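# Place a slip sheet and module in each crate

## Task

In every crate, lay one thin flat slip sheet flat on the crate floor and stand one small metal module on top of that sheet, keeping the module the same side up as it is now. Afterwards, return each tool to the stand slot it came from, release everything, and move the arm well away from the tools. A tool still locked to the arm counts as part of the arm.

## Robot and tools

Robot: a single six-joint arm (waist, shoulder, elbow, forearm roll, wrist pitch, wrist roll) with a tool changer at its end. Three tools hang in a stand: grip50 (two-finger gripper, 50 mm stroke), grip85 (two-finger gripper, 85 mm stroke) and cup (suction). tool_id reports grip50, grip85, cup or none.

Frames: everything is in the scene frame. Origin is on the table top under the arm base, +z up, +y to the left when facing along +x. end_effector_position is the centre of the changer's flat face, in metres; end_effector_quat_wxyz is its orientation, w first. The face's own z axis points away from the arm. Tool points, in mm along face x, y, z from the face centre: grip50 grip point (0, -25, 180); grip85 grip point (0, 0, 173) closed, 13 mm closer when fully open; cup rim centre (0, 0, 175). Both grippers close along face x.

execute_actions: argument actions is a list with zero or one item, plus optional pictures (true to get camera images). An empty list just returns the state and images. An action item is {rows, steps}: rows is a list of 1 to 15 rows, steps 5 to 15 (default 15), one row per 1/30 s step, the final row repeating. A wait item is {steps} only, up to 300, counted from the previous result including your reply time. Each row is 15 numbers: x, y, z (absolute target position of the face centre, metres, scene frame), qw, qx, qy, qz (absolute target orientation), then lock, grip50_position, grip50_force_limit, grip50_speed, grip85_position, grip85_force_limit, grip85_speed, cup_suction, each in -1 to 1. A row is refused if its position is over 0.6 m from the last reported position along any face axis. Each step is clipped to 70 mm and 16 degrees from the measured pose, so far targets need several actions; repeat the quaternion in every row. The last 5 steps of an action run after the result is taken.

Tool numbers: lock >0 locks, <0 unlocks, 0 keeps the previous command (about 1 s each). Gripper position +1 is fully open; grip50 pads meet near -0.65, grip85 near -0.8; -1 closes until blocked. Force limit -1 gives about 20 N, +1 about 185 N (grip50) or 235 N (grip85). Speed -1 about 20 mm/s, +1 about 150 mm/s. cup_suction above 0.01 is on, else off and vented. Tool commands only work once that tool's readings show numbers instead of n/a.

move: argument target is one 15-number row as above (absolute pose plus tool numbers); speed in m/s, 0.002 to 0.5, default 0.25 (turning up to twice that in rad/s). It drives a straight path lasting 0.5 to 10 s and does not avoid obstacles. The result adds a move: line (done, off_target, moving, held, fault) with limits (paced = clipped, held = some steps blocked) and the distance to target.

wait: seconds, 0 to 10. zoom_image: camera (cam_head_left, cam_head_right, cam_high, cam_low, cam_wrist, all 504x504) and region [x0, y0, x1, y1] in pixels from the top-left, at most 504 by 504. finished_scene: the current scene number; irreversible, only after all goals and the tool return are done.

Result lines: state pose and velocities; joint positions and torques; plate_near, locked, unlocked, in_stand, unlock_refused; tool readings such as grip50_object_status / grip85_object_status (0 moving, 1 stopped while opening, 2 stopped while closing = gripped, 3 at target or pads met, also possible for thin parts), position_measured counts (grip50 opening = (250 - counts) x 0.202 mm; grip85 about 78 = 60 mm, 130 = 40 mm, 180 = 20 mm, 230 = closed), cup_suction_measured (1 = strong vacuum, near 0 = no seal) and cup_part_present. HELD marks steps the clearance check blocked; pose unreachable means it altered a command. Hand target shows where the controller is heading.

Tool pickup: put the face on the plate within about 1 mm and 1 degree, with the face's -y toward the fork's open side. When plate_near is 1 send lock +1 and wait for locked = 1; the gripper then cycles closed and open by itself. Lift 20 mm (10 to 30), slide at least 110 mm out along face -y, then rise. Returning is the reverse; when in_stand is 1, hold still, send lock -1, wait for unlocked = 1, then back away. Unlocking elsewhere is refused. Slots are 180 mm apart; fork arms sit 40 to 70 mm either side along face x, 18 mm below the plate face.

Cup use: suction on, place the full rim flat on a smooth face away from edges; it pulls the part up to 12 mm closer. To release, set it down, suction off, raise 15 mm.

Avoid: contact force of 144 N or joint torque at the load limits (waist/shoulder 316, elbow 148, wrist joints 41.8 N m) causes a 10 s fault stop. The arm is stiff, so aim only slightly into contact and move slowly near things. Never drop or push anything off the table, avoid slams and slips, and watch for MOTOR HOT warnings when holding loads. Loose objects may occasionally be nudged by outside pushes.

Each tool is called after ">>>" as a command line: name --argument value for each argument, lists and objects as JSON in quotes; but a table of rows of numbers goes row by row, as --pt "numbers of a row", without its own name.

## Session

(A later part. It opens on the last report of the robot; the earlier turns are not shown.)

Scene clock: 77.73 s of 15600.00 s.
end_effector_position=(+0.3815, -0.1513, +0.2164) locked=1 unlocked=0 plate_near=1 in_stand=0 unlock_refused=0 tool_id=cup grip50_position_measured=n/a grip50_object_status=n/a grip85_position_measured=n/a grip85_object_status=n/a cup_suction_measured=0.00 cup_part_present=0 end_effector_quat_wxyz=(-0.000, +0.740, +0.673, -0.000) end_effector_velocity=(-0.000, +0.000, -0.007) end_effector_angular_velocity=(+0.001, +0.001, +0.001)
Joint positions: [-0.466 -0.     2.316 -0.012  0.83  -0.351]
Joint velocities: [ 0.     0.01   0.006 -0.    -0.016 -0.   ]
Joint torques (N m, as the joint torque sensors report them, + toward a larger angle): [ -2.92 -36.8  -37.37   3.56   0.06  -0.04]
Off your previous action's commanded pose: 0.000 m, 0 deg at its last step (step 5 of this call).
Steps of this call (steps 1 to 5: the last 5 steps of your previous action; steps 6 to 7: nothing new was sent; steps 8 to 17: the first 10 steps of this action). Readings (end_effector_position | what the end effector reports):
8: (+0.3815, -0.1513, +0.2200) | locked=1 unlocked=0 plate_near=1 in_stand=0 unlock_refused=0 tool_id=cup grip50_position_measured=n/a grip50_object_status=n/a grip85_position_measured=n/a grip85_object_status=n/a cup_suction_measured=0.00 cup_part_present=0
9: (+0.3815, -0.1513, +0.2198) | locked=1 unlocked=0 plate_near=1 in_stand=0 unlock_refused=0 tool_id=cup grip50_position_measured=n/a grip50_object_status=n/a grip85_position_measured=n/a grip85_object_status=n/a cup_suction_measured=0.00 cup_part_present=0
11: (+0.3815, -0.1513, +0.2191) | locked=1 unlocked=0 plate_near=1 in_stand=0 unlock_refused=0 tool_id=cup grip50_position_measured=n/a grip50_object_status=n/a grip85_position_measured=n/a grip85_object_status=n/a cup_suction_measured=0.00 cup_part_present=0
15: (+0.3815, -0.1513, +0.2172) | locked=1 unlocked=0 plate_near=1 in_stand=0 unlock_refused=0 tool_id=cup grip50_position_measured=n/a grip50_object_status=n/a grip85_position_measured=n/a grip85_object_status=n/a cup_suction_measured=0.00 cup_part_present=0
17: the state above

>>> execute_actions --actions '[{"rows":[[0.3815,-0.1513,0.2155,0,0.7396,0.6730,0,0,1,0,0,1,0,0,1],[0.3815,-0.1513,0.2150,0,0.7396,0.6730,0,0,1,0,0,1,0,0,1],[0.3815,-0.1513,0.2145,0,0.7396,0.6730,0,0,1,0,0,1,0,0,1],[0.3815,-0.1513,0.2140,0,0.7396,0.6730,0,0,1,0,0,1,0,0,1],[0.3815,-0.1513,0.2135,0,0.7396,0.6730,0,0,1,0,0,1,0,0,1],[0.3815,-0.1513,0.2130,0,0.7396,0.6730,0,0,1,0,0,1,0,0,1],[0.3815,-0.1513,0.2125,0,0.7396,0.6730,0,0,1,0,0,1,0,0,1],[0.3815,-0.1513,0.2120,0,0.7396,0.6730,0,0,1,0,0,1,0,0,1]],"steps":15}]' --pictures true

Scene clock: 78.37 s of 15600.00 s.
end_effector_position=(+0.3815, -0.1513, +0.2124) locked=1 unlocked=0 plate_near=1 in_stand=0 unlock_refused=0 tool_id=cup grip50_position_measured=n/a grip50_object_status=n/a grip85_position_measured=n/a grip85_object_status=n/a cup_suction_measured=0.00 cup_part_present=0 end_effector_quat_wxyz=(-0.000, +0.740, +0.673, -0.000) end_effector_velocity=(+0.000, -0.000, -0.006) end_effector_angular_velocity=(-0.001, -0.002, -0.000)
Joint positions: [-0.466  0.006  2.32  -0.012  0.82  -0.351]
Joint velocities: [-0.     0.009  0.006 -0.    -0.018  0.   ]
Joint torques (N m, as the joint torque sensors report them, + toward a larger angle): [ -2.49 -38.58 -37.3    3.58   0.     0.02]
Off your previous action's commanded pose: 0.000 m, 0 deg at its last step (step 5 of this call).
Steps of this call (steps 1 to 5: the last 5 steps of your previous action; steps 6 to 9: nothing new was sent; steps 10 to 19: the first 10 steps of this action). Readings (end_effector_position | what the end effector reports):
10: (+0.3815, -0.1513, +0.2160) | locked=1 unlocked=0 plate_near=1 in_stand=0 unlock_refused=0 tool_id=cup grip50_position_measured=n/a grip50_object_status=n/a grip85_position_measured=n/a grip85_object_status=n/a cup_suction_measured=0.00 cup_part_present=0
11: (+0.3815, -0.1513, +0.2158) | locked=1 unlocked=0 plate_near=1 in_stand=0 unlock_refused=0 tool_id=cup grip50_position_measured=n/a grip50_object_status=n/a grip85_position_measured=n/a grip85_object_status=n/a cup_suction_measured=0.00 cup_part_present=0
13: (+0.3815, -0.1513, +0.2151) | locked=1 unlocked=0 plate_near=1 in_stand=0 unlock_refused=0 tool_id=cup grip50_position_measured=n/a grip50_object_status=n/a grip85_position_measured=n/a grip85_object_status=n/a cup_suction_measured=0.00 cup_part_present=0
17: (+0.3815, -0.1513, +0.2132) | locked=1 unlocked=0 plate_near=1 in_stand=0 unlock_refused=0 tool_id=cup grip50_position_measured=n/a grip50_object_status=n/a grip85_position_measured=n/a grip85_object_status=n/a cup_suction_measured=0.00 cup_part_present=0
19: the state above

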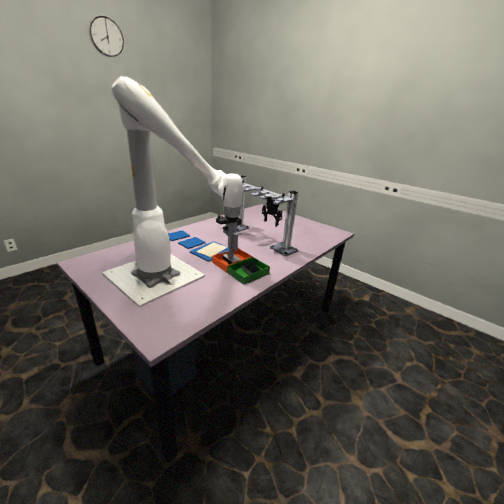

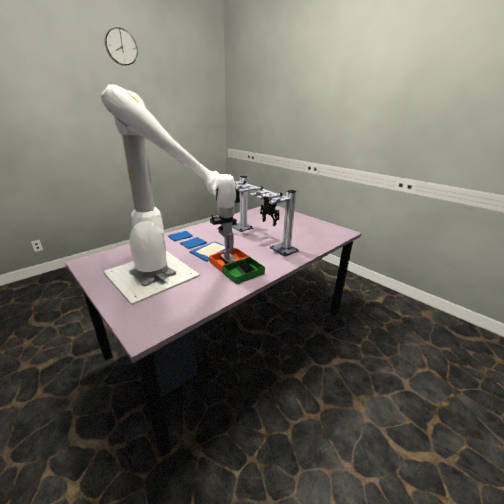

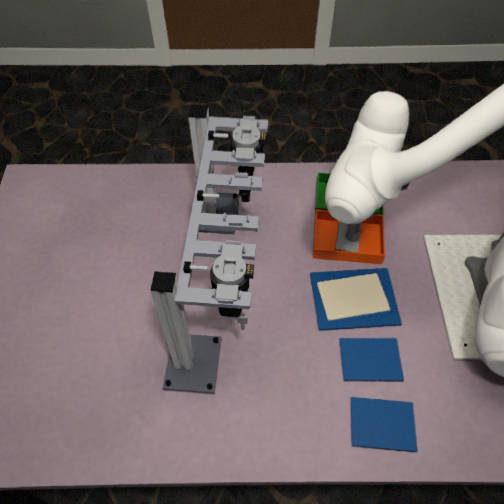

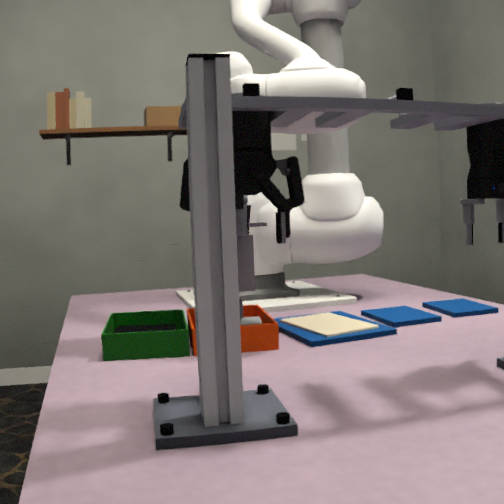

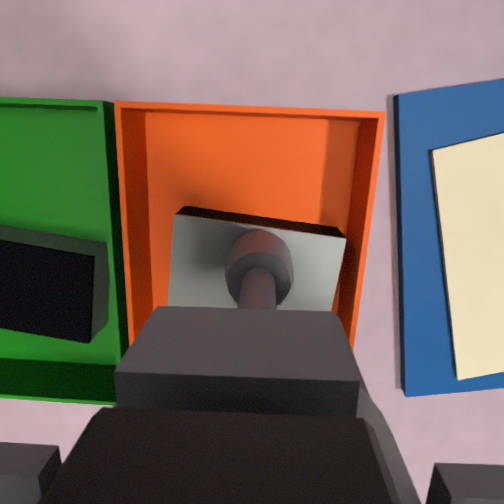

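>>> execute_actions --actions '[{"rows":[[0.3815,-0.1513,0.2115,0,0.7396,0.6730,0,0,1,0,0,1,0,0,1],[0.3815,-0.1513,0.2110,0,0.7396,0.6730,0,0,1,0,0,1,0,0,1],[0.3815,-0.1513,0.2105,0,0.7396,0.6730,0,0,1,0,0,1,0,0,1],[0.3815,-0.1513,0.2100,0,0.7396,0.6730,0,0,1,0,0,1,0,0,1],[0.3815,-0.1513,0.2095,0,0.7396,0.6730,0,0,1,0,0,1,0,0,1],[0.3815,-0.1513,0.2090,0,0.7396,0.6730,0,0,1,0,0,1,0,0,1],[0.3815,-0.1513,0.2085,0,0.7396,0.6730,0,0,1,0,0,1,0,0,1],[0.3815,-0.1513,0.2080,0,0.7396,0.6730,0,0,1,0,0,1,0,0,1],[0.3815,-0.1513,0.2075,0,0.7396,0.6730,0,0,1,0,0,1,0,0,1],[0.3815,-0.1513,0.2070,0,0.7396,0.6730,0,0,1,0,0,1,0,0,1]],"steps":15}]'

Scene clock: 79.50 s of 15600.00 s.
end_effector_position=(+0.3815, -0.1513, +0.2082) locked=1 unlocked=0 plate_near=1 in_stand=0 unlock_refused=0 tool_id=cup grip50_position_measured=n/a grip50_object_status=n/a grip85_position_measured=n/a grip85_object_status=n/a cup_suction_measured=0.24 cup_part_present=0 end_effector_quat_wxyz=(-0.000, +0.740, +0.673, -0.000) end_effector_velocity=(+0.001, -0.000, -0.015) end_effector_angular_velocity=(-0.000, -0.001, -0.000)
Joint positions: [-0.466  0.012  2.324 -0.012  0.81  -0.351]
Joint velocities: [-0.     0.023  0.013 -0.    -0.038  0.   ]
Joint torques (N m, as the joint torque sensors report them, + toward a larger angle): [ -3.42 -33.73 -36.73   3.38  -0.05  -0.04]
Off your previous action's commanded pose: 0.000 m, 0 deg at its last step (step 5 of this call).
Steps of this call (steps 1 to 5: the last 5 steps of your previous action; steps 6 to 24: nothing new was sent; steps 25 to 34: the first 10 steps of this action). Readings (end_effector_position | what the end effector reports):
25: (+0.3815, -0.1513, +0.2120) | locked=1 unlocked=0 plate_near=1 in_stand=0 unlock_refused=0 tool_id=cup grip50_position_measured=n/a grip50_object_status=n/a grip85_position_measured=n/a grip85_object_status=n/a cup_suction_measured=0.00 cup_part_present=0
26: (+0.3815, -0.1513, +0.2118) | locked=1 unlocked=0 plate_near=1 in_stand=0 unlock_refused=0 tool_id=cup grip50_position_measured=n/a grip50_object_status=n/a grip85_position_measured=n/a grip85_object_status=n/a cup_suction_measured=0.00 cup_part_present=0
28: (+0.3815, -0.1513, +0.2111) | locked=1 unlocked=0 plate_near=1 in_stand=0 unlock_refused=0 tool_id=cup grip50_position_measured=n/a grip50_object_status=n/a grip85_position_measured=n/a grip85_object_status=n/a cup_suction_measured=0.00 cup_part_present=0
32: (+0.3815, -0.1513, +0.2092) | locked=1 unlocked=0 plate_near=1 in_stand=0 unlock_refused=0 tool_id=cup grip50_position_measured=n/a grip50_object_status=n/a grip85_position_measured=n/a grip85_object_status=n/a cup_suction_measured=0.00 cup_part_present=0
34: the state above

>>> execute_actions --actions '[{"steps":12}]'

Scene clock: 79.90 s of 15600.00 s.
end_effector_position=(+0.3815, -0.1513, +0.2070) locked=1 unlocked=0 plate_near=1 in_stand=0 unlock_refused=0 tool_id=cup grip50_position_measured=n/a grip50_object_status=n/a grip85_position_measured=n/a grip85_object_status=n/a cup_suction_measured=0.96 cup_part_present=1 end_effector_quat_wxyz=(-0.000, +0.740, +0.673, +0.000) end_effector_velocity=(-0.000, +0.000, -0.000) end_effector_angular_velocity=(+0.001, +0.002, +0.000)
Joint positions: [-0.466  0.014  2.325 -0.012  0.807 -0.351]
Joint velocities: [-0.     0.    -0.    -0.     0.002 -0.   ]
Joint torques (N m, as the joint torque sensors report them, + toward a larger angle): [ -3.24 -36.53 -36.54   3.43  -0.14  -0.05]
Hand target: +0.381, -0.151, +0.207; -0.000, +0.740, +0.673, +0.000
Off the commanded pose: 0.000 m, 0 deg.
Kept back: nothing.
Steps of this call (steps 1 to 5: the last 5 steps of your previous action; steps 6 to 12: nothing new was sent). Readings (end_effector_position | what the end effector reports):
1: (+0.3815, -0.1513, +0.2077) | locked=1 unlocked=0 plate_near=1 in_stand=0 unlock_refused=0 tool_id=cup grip50_position_measured=n/a grip50_object_status=n/a grip85_position_measured=n/a grip85_object_status=n/a cup_suction_measured=0.33 cup_part_present=0
2: (+0.3815, -0.1513, +0.2074) | locked=1 unlocked=0 plate_near=1 in_stand=0 unlock_refused=0 tool_id=cup grip50_position_measured=n/a grip50_object_status=n/a grip85_position_measured=n/a grip85_object_status=n/a cup_suction_measured=0.48 cup_part_present=0
4: (+0.3815, -0.1513, +0.2071) | locked=1 unlocked=0 plate_near=1 in_stand=0 unlock_refused=0 tool_id=cup grip50_position_measured=n/a grip50_object_status=n/a grip85_position_measured=n/a grip85_object_status=n/a cup_suction_measured=0.71 cup_part_present=1
8: (+0.3815, -0.1513, +0.2070) | locked=1 unlocked=0 plate_near=1 in_stand=0 unlock_refused=0 tool_id=cup grip50_position_measured=n/a grip50_object_status=n/a grip85_position_measured=n/a grip85_object_status=n/a cup_suction_measured=0.91 cup_part_present=1
12: the state above

>>> move --target '[0.3815,-0.1513,0.285,0,0.7396,0.6730,0,0,1,0,0,1,0,0,1]' --speed 0.08

Scene clock: 81.47 s of 15600.00 s.
end_effector_position=(+0.3816, -0.1514, +0.2850) locked=1 unlocked=0 plate_near=1 in_stand=0 unlock_refused=0 tool_id=cup grip50_position_measured=n/a grip50_object_status=n/a grip85_position_measured=n/a grip85_object_status=n/a cup_suction_measured=0.99 cup_part_present=1 end_effector_quat_wxyz=(+0.000, +0.740, +0.673, -0.000) end_effector_velocity=(-0.000, +0.000, +0.000) end_effector_angular_velocity=(+0.001, +0.002, +0.000)
Joint positions: [-0.464 -0.09   2.244 -0.011  0.991 -0.351]
Joint velocities: [ 0.     0.    -0.    -0.     0.002 -0.   ]
Joint torques (N m, as the joint torque sensors report them, + toward a larger angle): [ -2.44 -30.84 -41.97   3.95   0.17  -0.09]
Hand target: +0.382, -0.151, +0.285; +0.000, +0.740, +0.673, -0.000
Off the commanded pose: 0.000 m, 0 deg.
Kept back: nothing.
move: done

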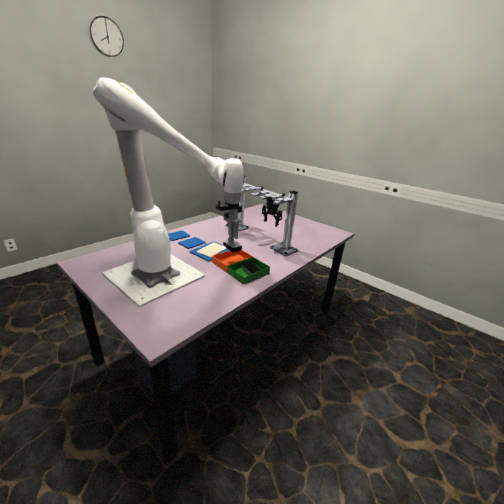

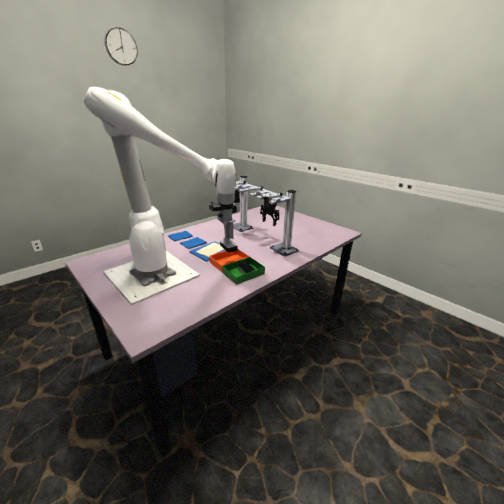

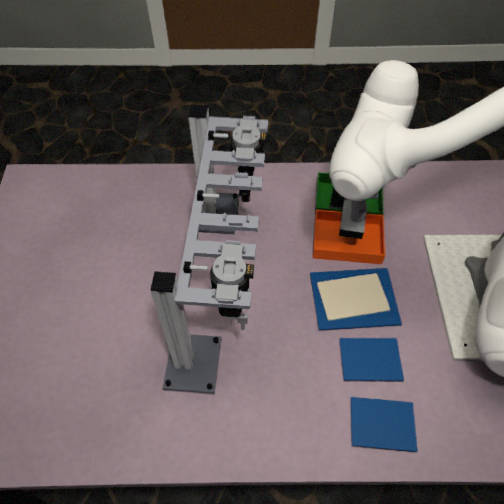

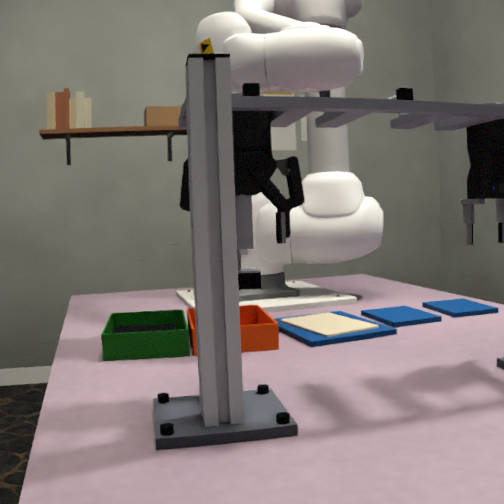

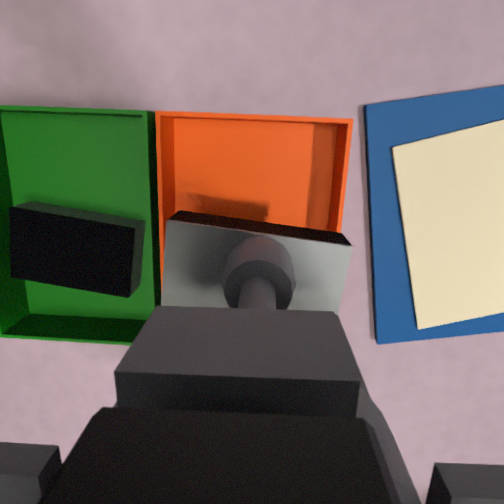

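>>> move --target '[0.345,0.20,0.27,0,0.7396,0.6730,0,0,1,0,0,1,0,0,1]' --speed 0.25

Scene clock: 84.17 s of 15600.00 s.
end_effector_position=(+0.3456, +0.2006, +0.2700) locked=1 unlocked=0 plate_near=1 in_stand=0 unlock_refused=0 tool_id=cup grip50_position_measured=n/a grip50_object_status=n/a grip85_position_measured=n/a grip85_object_status=n/a cup_suction_measured=0.99 cup_part_present=1 end_effector_quat_wxyz=(+0.000, +0.740, +0.673, +0.001) end_effector_velocity=(-0.000, +0.001, +0.000) end_effector_angular_velocity=(-0.000, -0.000, -0.000)
Joint positions: [ 0.43  -0.085  2.276 -0.003  0.958  0.539]
Joint velocities: [ 0.001 -0.    -0.001 -0.     0.001  0.002]
Joint torques (N m, as the joint torque sensors report them, + toward a larger angle): [ -4.17 -30.1  -40.94   3.88  -0.04   0.13]
Hand target: +0.346, +0.201, +0.270; +0.000, +0.740, +0.673, +0.001
Off the commanded pose: 0.001 m, 0 deg.
Kept back: nothing.
move: done

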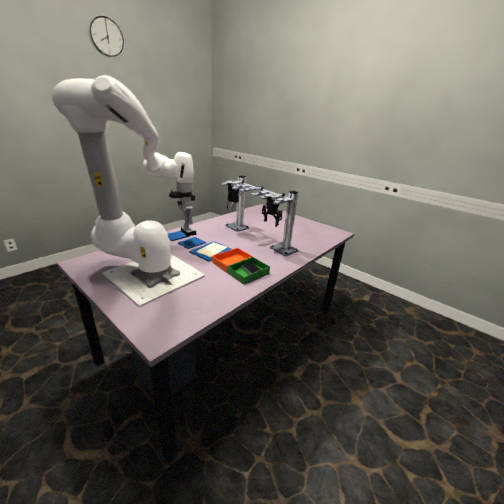

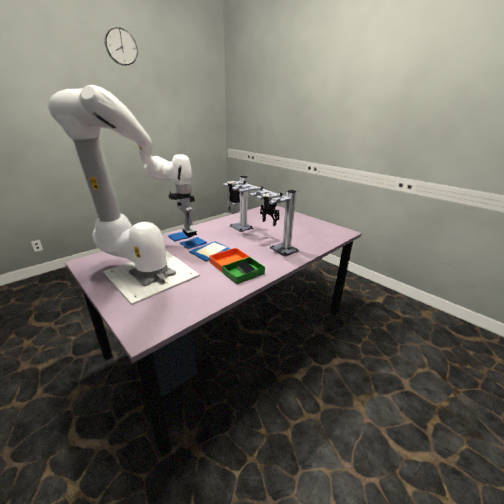

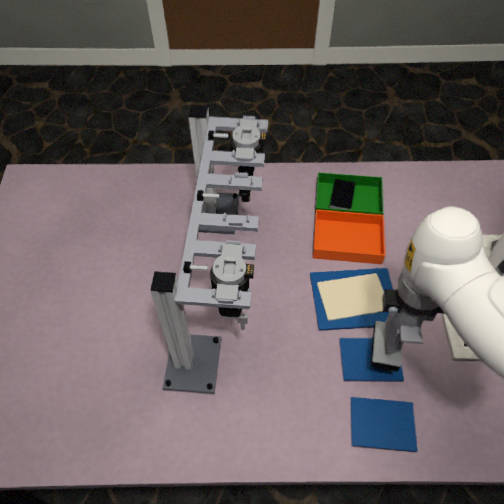

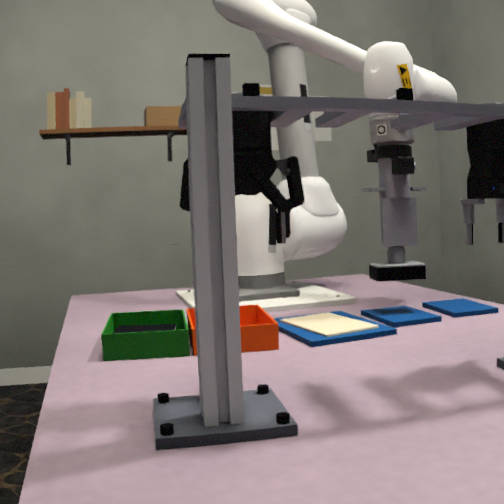

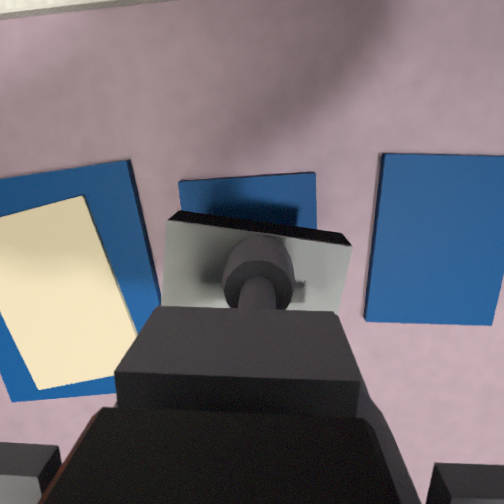

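>>> execute_actions --actions '[]'

Scene clock: 85.57 s of 15600.00 s.
end_effector_position=(+0.3456, +0.2007, +0.2700) locked=1 unlocked=0 plate_near=1 in_stand=0 unlock_refused=0 tool_id=cup grip50_position_measured=n/a grip50_object_status=n/a grip85_position_measured=n/a grip85_object_status=n/a cup_suction_measured=0.99 cup_part_present=1 end_effector_quat_wxyz=(+0.000, +0.740, +0.673, +0.001) end_effector_velocity=(+0.000, +0.000, +0.000) end_effector_angular_velocity=(+0.000, -0.001, -0.000)
Joint positions: [ 0.43  -0.085  2.276 -0.003  0.958  0.539]
Joint velocities: [-0.    -0.    -0.    -0.    -0.001  0.   ]
Joint torques (N m, as the joint torque sensors report them, + toward a larger angle): [ -3.39 -29.67 -41.57   3.86   0.03  -0.03]
Hand target: +0.346, +0.201, +0.270; +0.000, +0.740, +0.673, +0.001
Off the commanded pose: 0.001 m, 0 deg.
Kept back: nothing.
Steps of this call (steps 1 to 42: nothing new was sent). Readings (end_effector_position | what the end effector reports):
1: (+0.3456, +0.2006, +0.2700) | locked=1 unlocked=0 plate_near=1 in_stand=0 unlock_refused=0 tool_id=cup grip50_position_measured=n/a grip50_object_status=n/a grip85_position_measured=n/a grip85_object_status=n/a cup_suction_measured=0.99 cup_part_present=1
2: (+0.3456, +0.2006, +0.2700) | locked=1 unlocked=0 plate_near=1 in_stand=0 unlock_refused=0 tool_id=cup grip50_position_measured=n/a grip50_object_status=n/a grip85_position_measured=n/a grip85_object_status=n/a cup_suction_measured=0.99 cup_part_present=1
4: (+0.3456, +0.2006, +0.2700) | locked=1 unlocked=0 plate_near=1 in_stand=0 unlock_refused=0 tool_id=cup grip50_position_measured=n/a grip50_object_status=n/a grip85_position_measured=n/a grip85_object_status=n/a cup_suction_measured=0.99 cup_part_present=1
8: (+0.3456, +0.2007, +0.2700) | locked=1 unlocked=0 plate_near=1 in_stand=0 unlock_refused=0 tool_id=cup grip50_position_measured=n/a grip50_object_status=n/a grip85_position_measured=n/a grip85_object_status=n/a cup_suction_measured=0.99 cup_part_present=1
42: the state above

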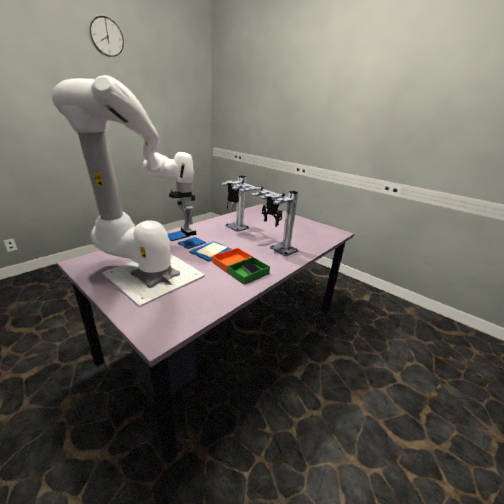

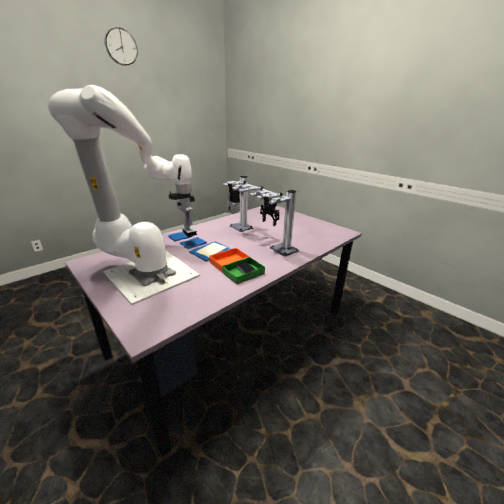

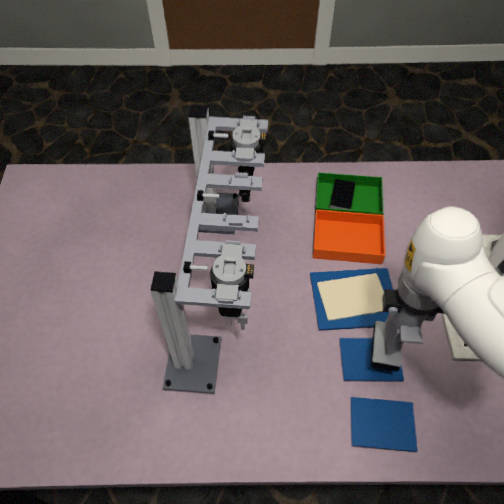

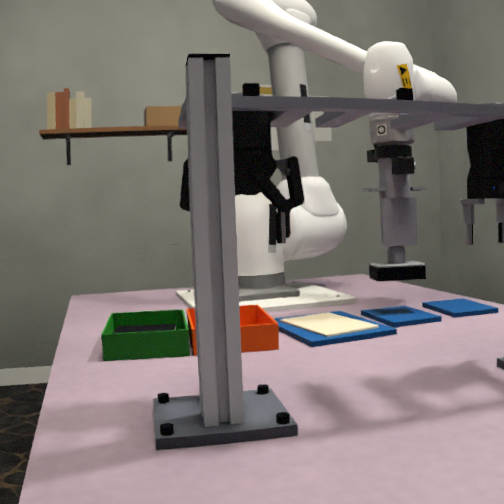

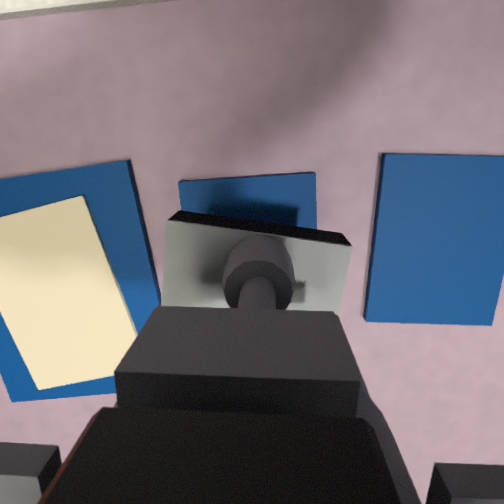

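>>> move --target '[0.3456,0.2006,0.215,0,0.7396,0.6730,0,0,1,0,0,1,0,0,1]' --speed 0.1

Scene clock: 87.27 s of 15600.00 s.
end_effector_position=(+0.3455, +0.2006, +0.2150) locked=1 unlocked=0 plate_near=1 in_stand=0 unlock_refused=0 tool_id=cup grip50_position_measured=n/a grip50_object_status=n/a grip85_position_measured=n/a grip85_object_status=n/a cup_suction_measured=0.99 cup_part_present=1 end_effector_quat_wxyz=(-0.000, +0.740, +0.673, +0.000) end_effector_velocity=(+0.000, +0.000, -0.000) end_effector_angular_velocity=(+0.001, -0.002, +0.000)
Joint positions: [ 0.429 -0.01   2.334 -0.004  0.827  0.539]
Joint velocities: [-0.    -0.     0.     0.    -0.002 -0.   ]
Joint torques (N m, as the joint torque sensors report them, + toward a larger angle): [ -3.5  -33.23 -37.27   3.45  -0.05  -0.01]
Hand target: +0.346, +0.201, +0.215; -0.000, +0.740, +0.673, +0.000
Off the commanded pose: 0.000 m, 0 deg.
Kept back: nothing.
move: done

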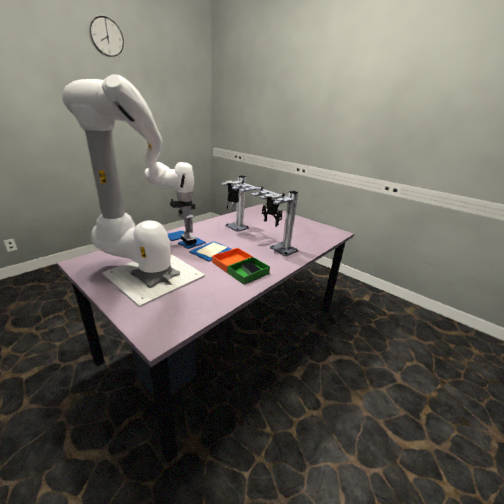

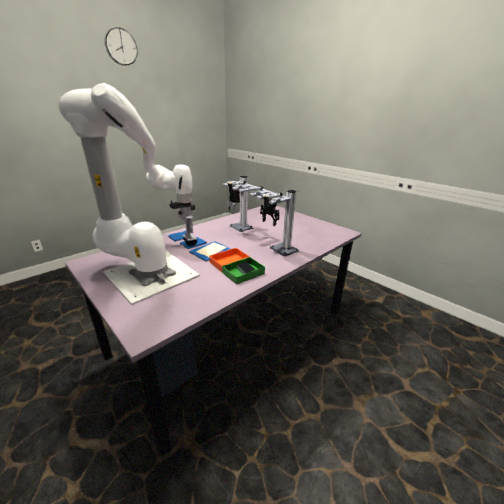

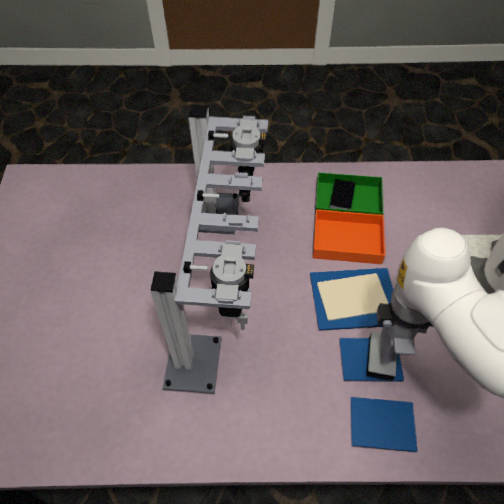

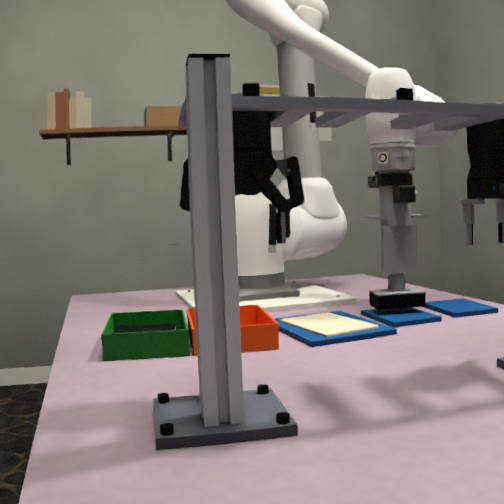

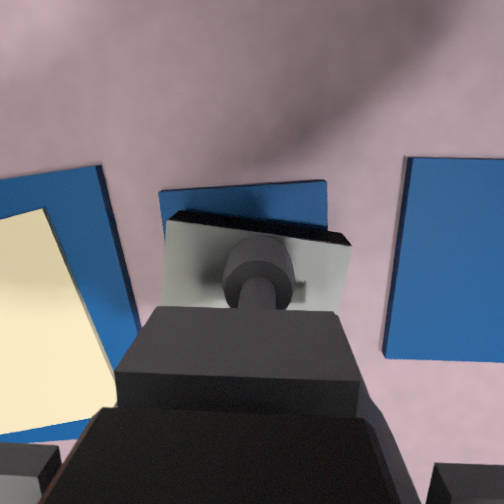

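>>> move --target '[0.345,0.192,0.206,0,0.7396,0.6730,0,0,1,0,0,1,0,0,1]' --speed 0.03

>>> zoom_image --camera "cam_low" --region '[340,240,480,340]'

Scene clock: 88.27 s of 15600.00 s.
end_effector_position=(+0.3450, +0.1920, +0.2060) locked=1 unlocked=0 plate_near=1 in_stand=0 unlock_refused=0 tool_id=cup grip50_position_measured=n/a grip50_object_status=n/a grip85_position_measured=n/a grip85_object_status=n/a cup_suction_measured=0.99 cup_part_present=1 end_effector_quat_wxyz=(+0.000, +0.740, +0.673, -0.000) end_effector_velocity=(-0.000, -0.000, -0.001) end_effector_angular_velocity=(-0.001, +0.001, +0.001)
Joint positions: [ 0.411 -0.004  2.35  -0.004  0.805  0.52 ]
Joint velocities: [-0.001  0.001  0.001 -0.    -0.001 -0.001]
Joint torques (N m, as the joint torque sensors report them, + toward a larger angle): [ -4.63 -33.88 -36.46   3.36   0.11  -0.11]
Hand target: +0.345, +0.192, +0.206; -0.000, +0.740, +0.673, -0.000
Off the commanded pose: 0.000 m, 0 deg.
Kept back: nothing.
move: done

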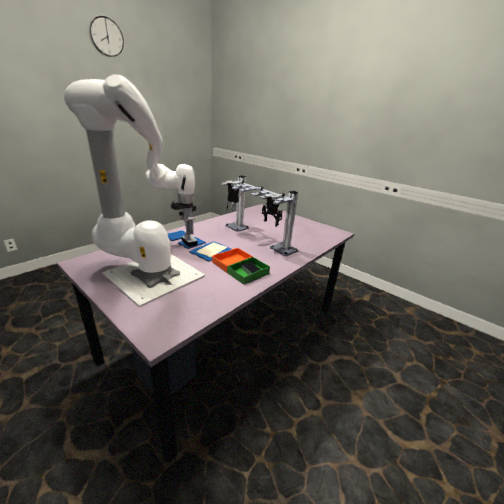

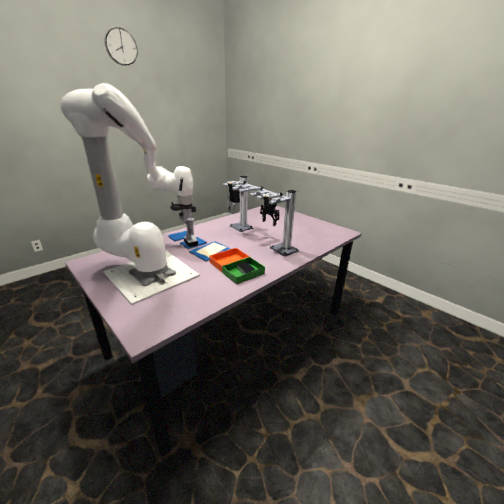

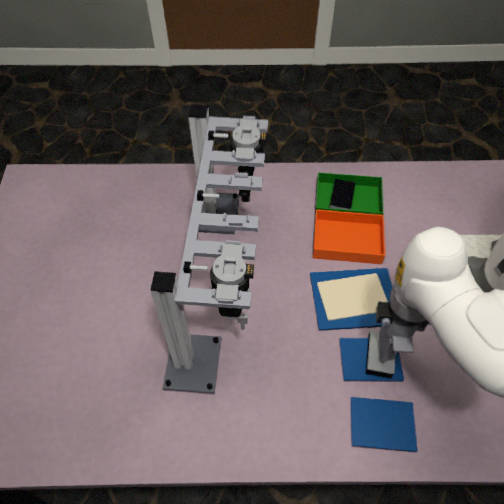

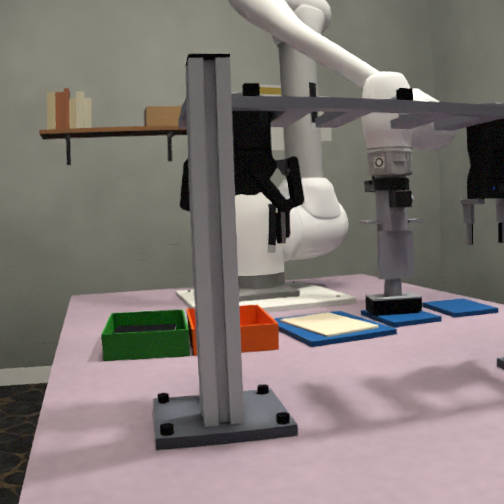

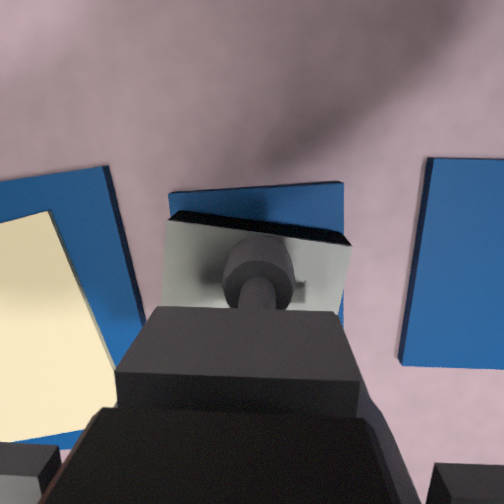

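Region (340, 240, 480, 340) of cam_low's 504x504 image, scaled by 3.600, with more detail than that image has; it fills the top 360 rows of this view, and the rest is white.

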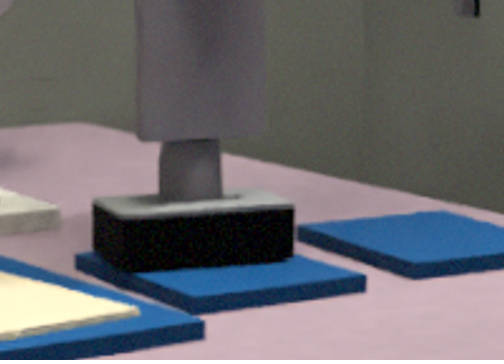

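>>> move --target '[0.345,0.192,0.202,0,0.7396,0.6730,0,0,1,0,0,1,0,0,1]' --speed 0.01

>>> zoom_image --camera "cam_low" --region '[340,240,480,340]'

Scene clock: 89.20 s of 15600.00 s.
end_effector_position=(+0.3450, +0.1920, +0.2022) locked=1 unlocked=0 plate_near=1 in_stand=0 unlock_refused=0 tool_id=cup grip50_position_measured=n/a grip50_object_status=n/a grip85_position_measured=n/a grip85_object_status=n/a cup_suction_measured=0.99 cup_part_present=1 end_effector_quat_wxyz=(+0.000, +0.740, +0.673, +0.000) end_effector_velocity=(+0.000, +0.000, -0.001) end_effector_angular_velocity=(+0.001, -0.002, -0.000)
Joint positions: [ 0.41   0.002  2.353 -0.004  0.795  0.52 ]
Joint velocities: [-0.     0.001  0.001  0.    -0.004  0.   ]
Joint torques (N m, as the joint torque sensors report them, + toward a larger angle): [ -4.71  -2.56 -17.54   3.37  -6.8   -0.01]
Hand target: +0.345, +0.192, +0.202; -0.000, +0.740, +0.673, +0.000
Off the commanded pose: 0.000 m, 0 deg.
Kept back: nothing.
move: done

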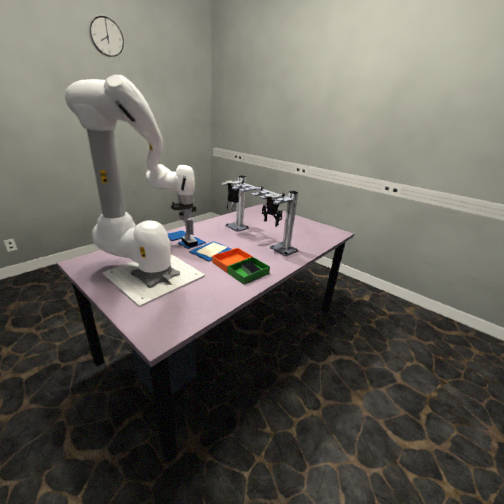

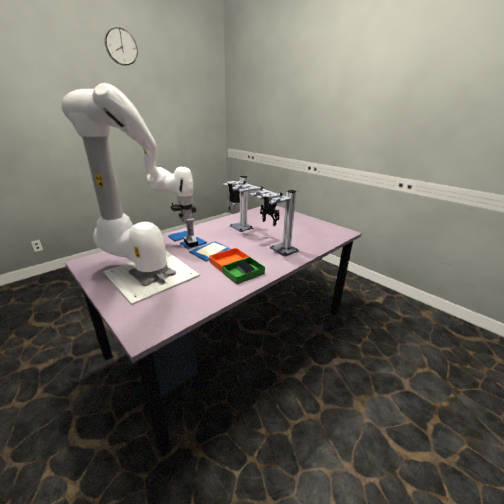

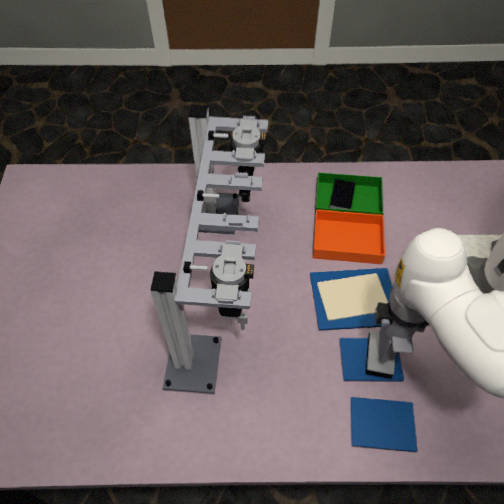

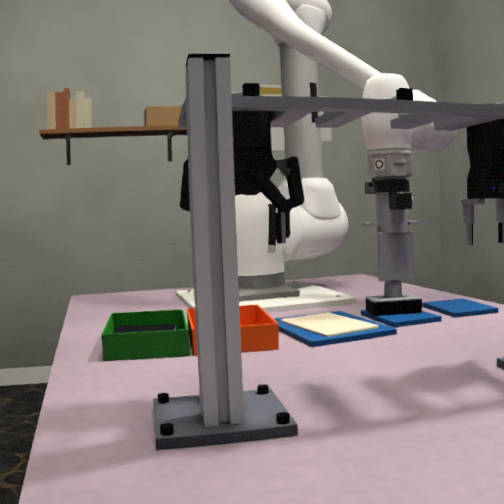

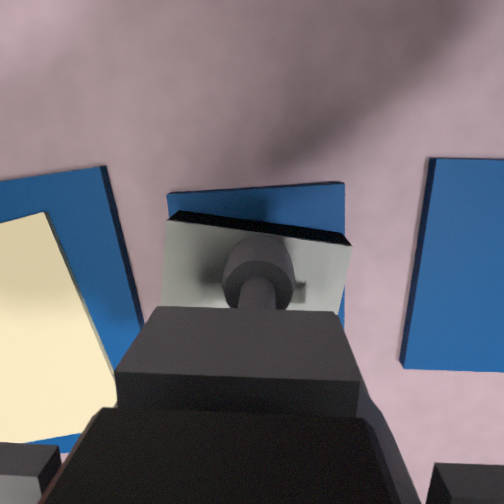

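Region (340, 240, 480, 340) of cam_low's 504x504 image, scaled by 3.600, with more detail than that image has; it fills the top 360 rows of this view, and the rest is white.

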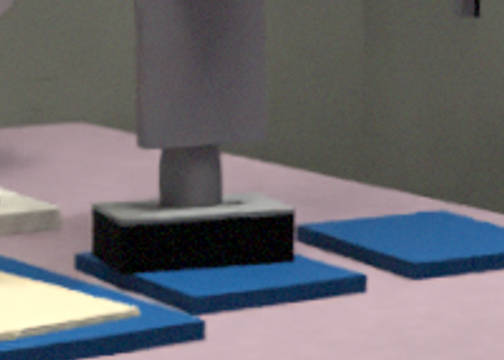

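>>> execute_actions --actions '[{"rows":[[0.345,0.192,0.2038,0,0.7396,0.6730,0,0,1,0,0,1,0,0,0]],"steps":15}]'

Scene clock: 89.77 s of 15600.00 s.
end_effector_position=(+0.3450, +0.1920, +0.2037) locked=1 unlocked=0 plate_near=1 in_stand=0 unlock_refused=0 tool_id=cup grip50_position_measured=n/a grip50_object_status=n/a grip85_position_measured=n/a grip85_object_status=n/a cup_suction_measured=0.00 cup_part_present=0 end_effector_quat_wxyz=(-0.000, +0.740, +0.673, -0.000) end_effector_velocity=(+0.000, +0.000, +0.001) end_effector_angular_velocity=(+0.000, -0.000, +0.000)
Joint positions: [ 0.41  -0.     2.352 -0.004  0.799  0.52 ]
Joint velocities: [-0.    -0.001 -0.001 -0.     0.001 -0.   ]
Joint torques (N m, as the joint torque sensors report them, + toward a larger angle): [ -3.37 -29.56 -30.57   3.2   -0.3   -0.03]
Steps of this call (steps 1 to 7: nothing new was sent; steps 8 to 17: the first 10 steps of this action). Readings (end_effector_position | what the end effector reports):
8: (+0.3450, +0.1920, +0.2021) | locked=1 unlocked=0 plate_near=1 in_stand=0 unlock_refused=0 tool_id=cup grip50_position_measured=n/a grip50_object_status=n/a grip85_position_measured=n/a grip85_object_status=n/a cup_suction_measured=0.74 cup_part_present=1
9: (+0.3450, +0.1920, +0.2025) | locked=1 unlocked=0 plate_near=1 in_stand=0 unlock_refused=0 tool_id=cup grip50_position_measured=n/a grip50_object_status=n/a grip85_position_measured=n/a grip85_object_status=n/a cup_suction_measured=0.04 cup_part_present=0
11: (+0.3449, +0.1919, +0.2031) | locked=1 unlocked=0 plate_near=1 in_stand=0 unlock_refused=0 tool_id=cup grip50_position_measured=n/a grip50_object_status=n/a grip85_position_measured=n/a grip85_object_status=n/a cup_suction_measured=0.00 cup_part_present=0
15: (+0.3450, +0.1920, +0.2036) | locked=1 unlocked=0 plate_near=1 in_stand=0 unlock_refused=0 tool_id=cup grip50_position_measured=n/a grip50_object_status=n/a grip85_position_measured=n/a grip85_object_status=n/a cup_suction_measured=0.00 cup_part_present=0
17: the state above


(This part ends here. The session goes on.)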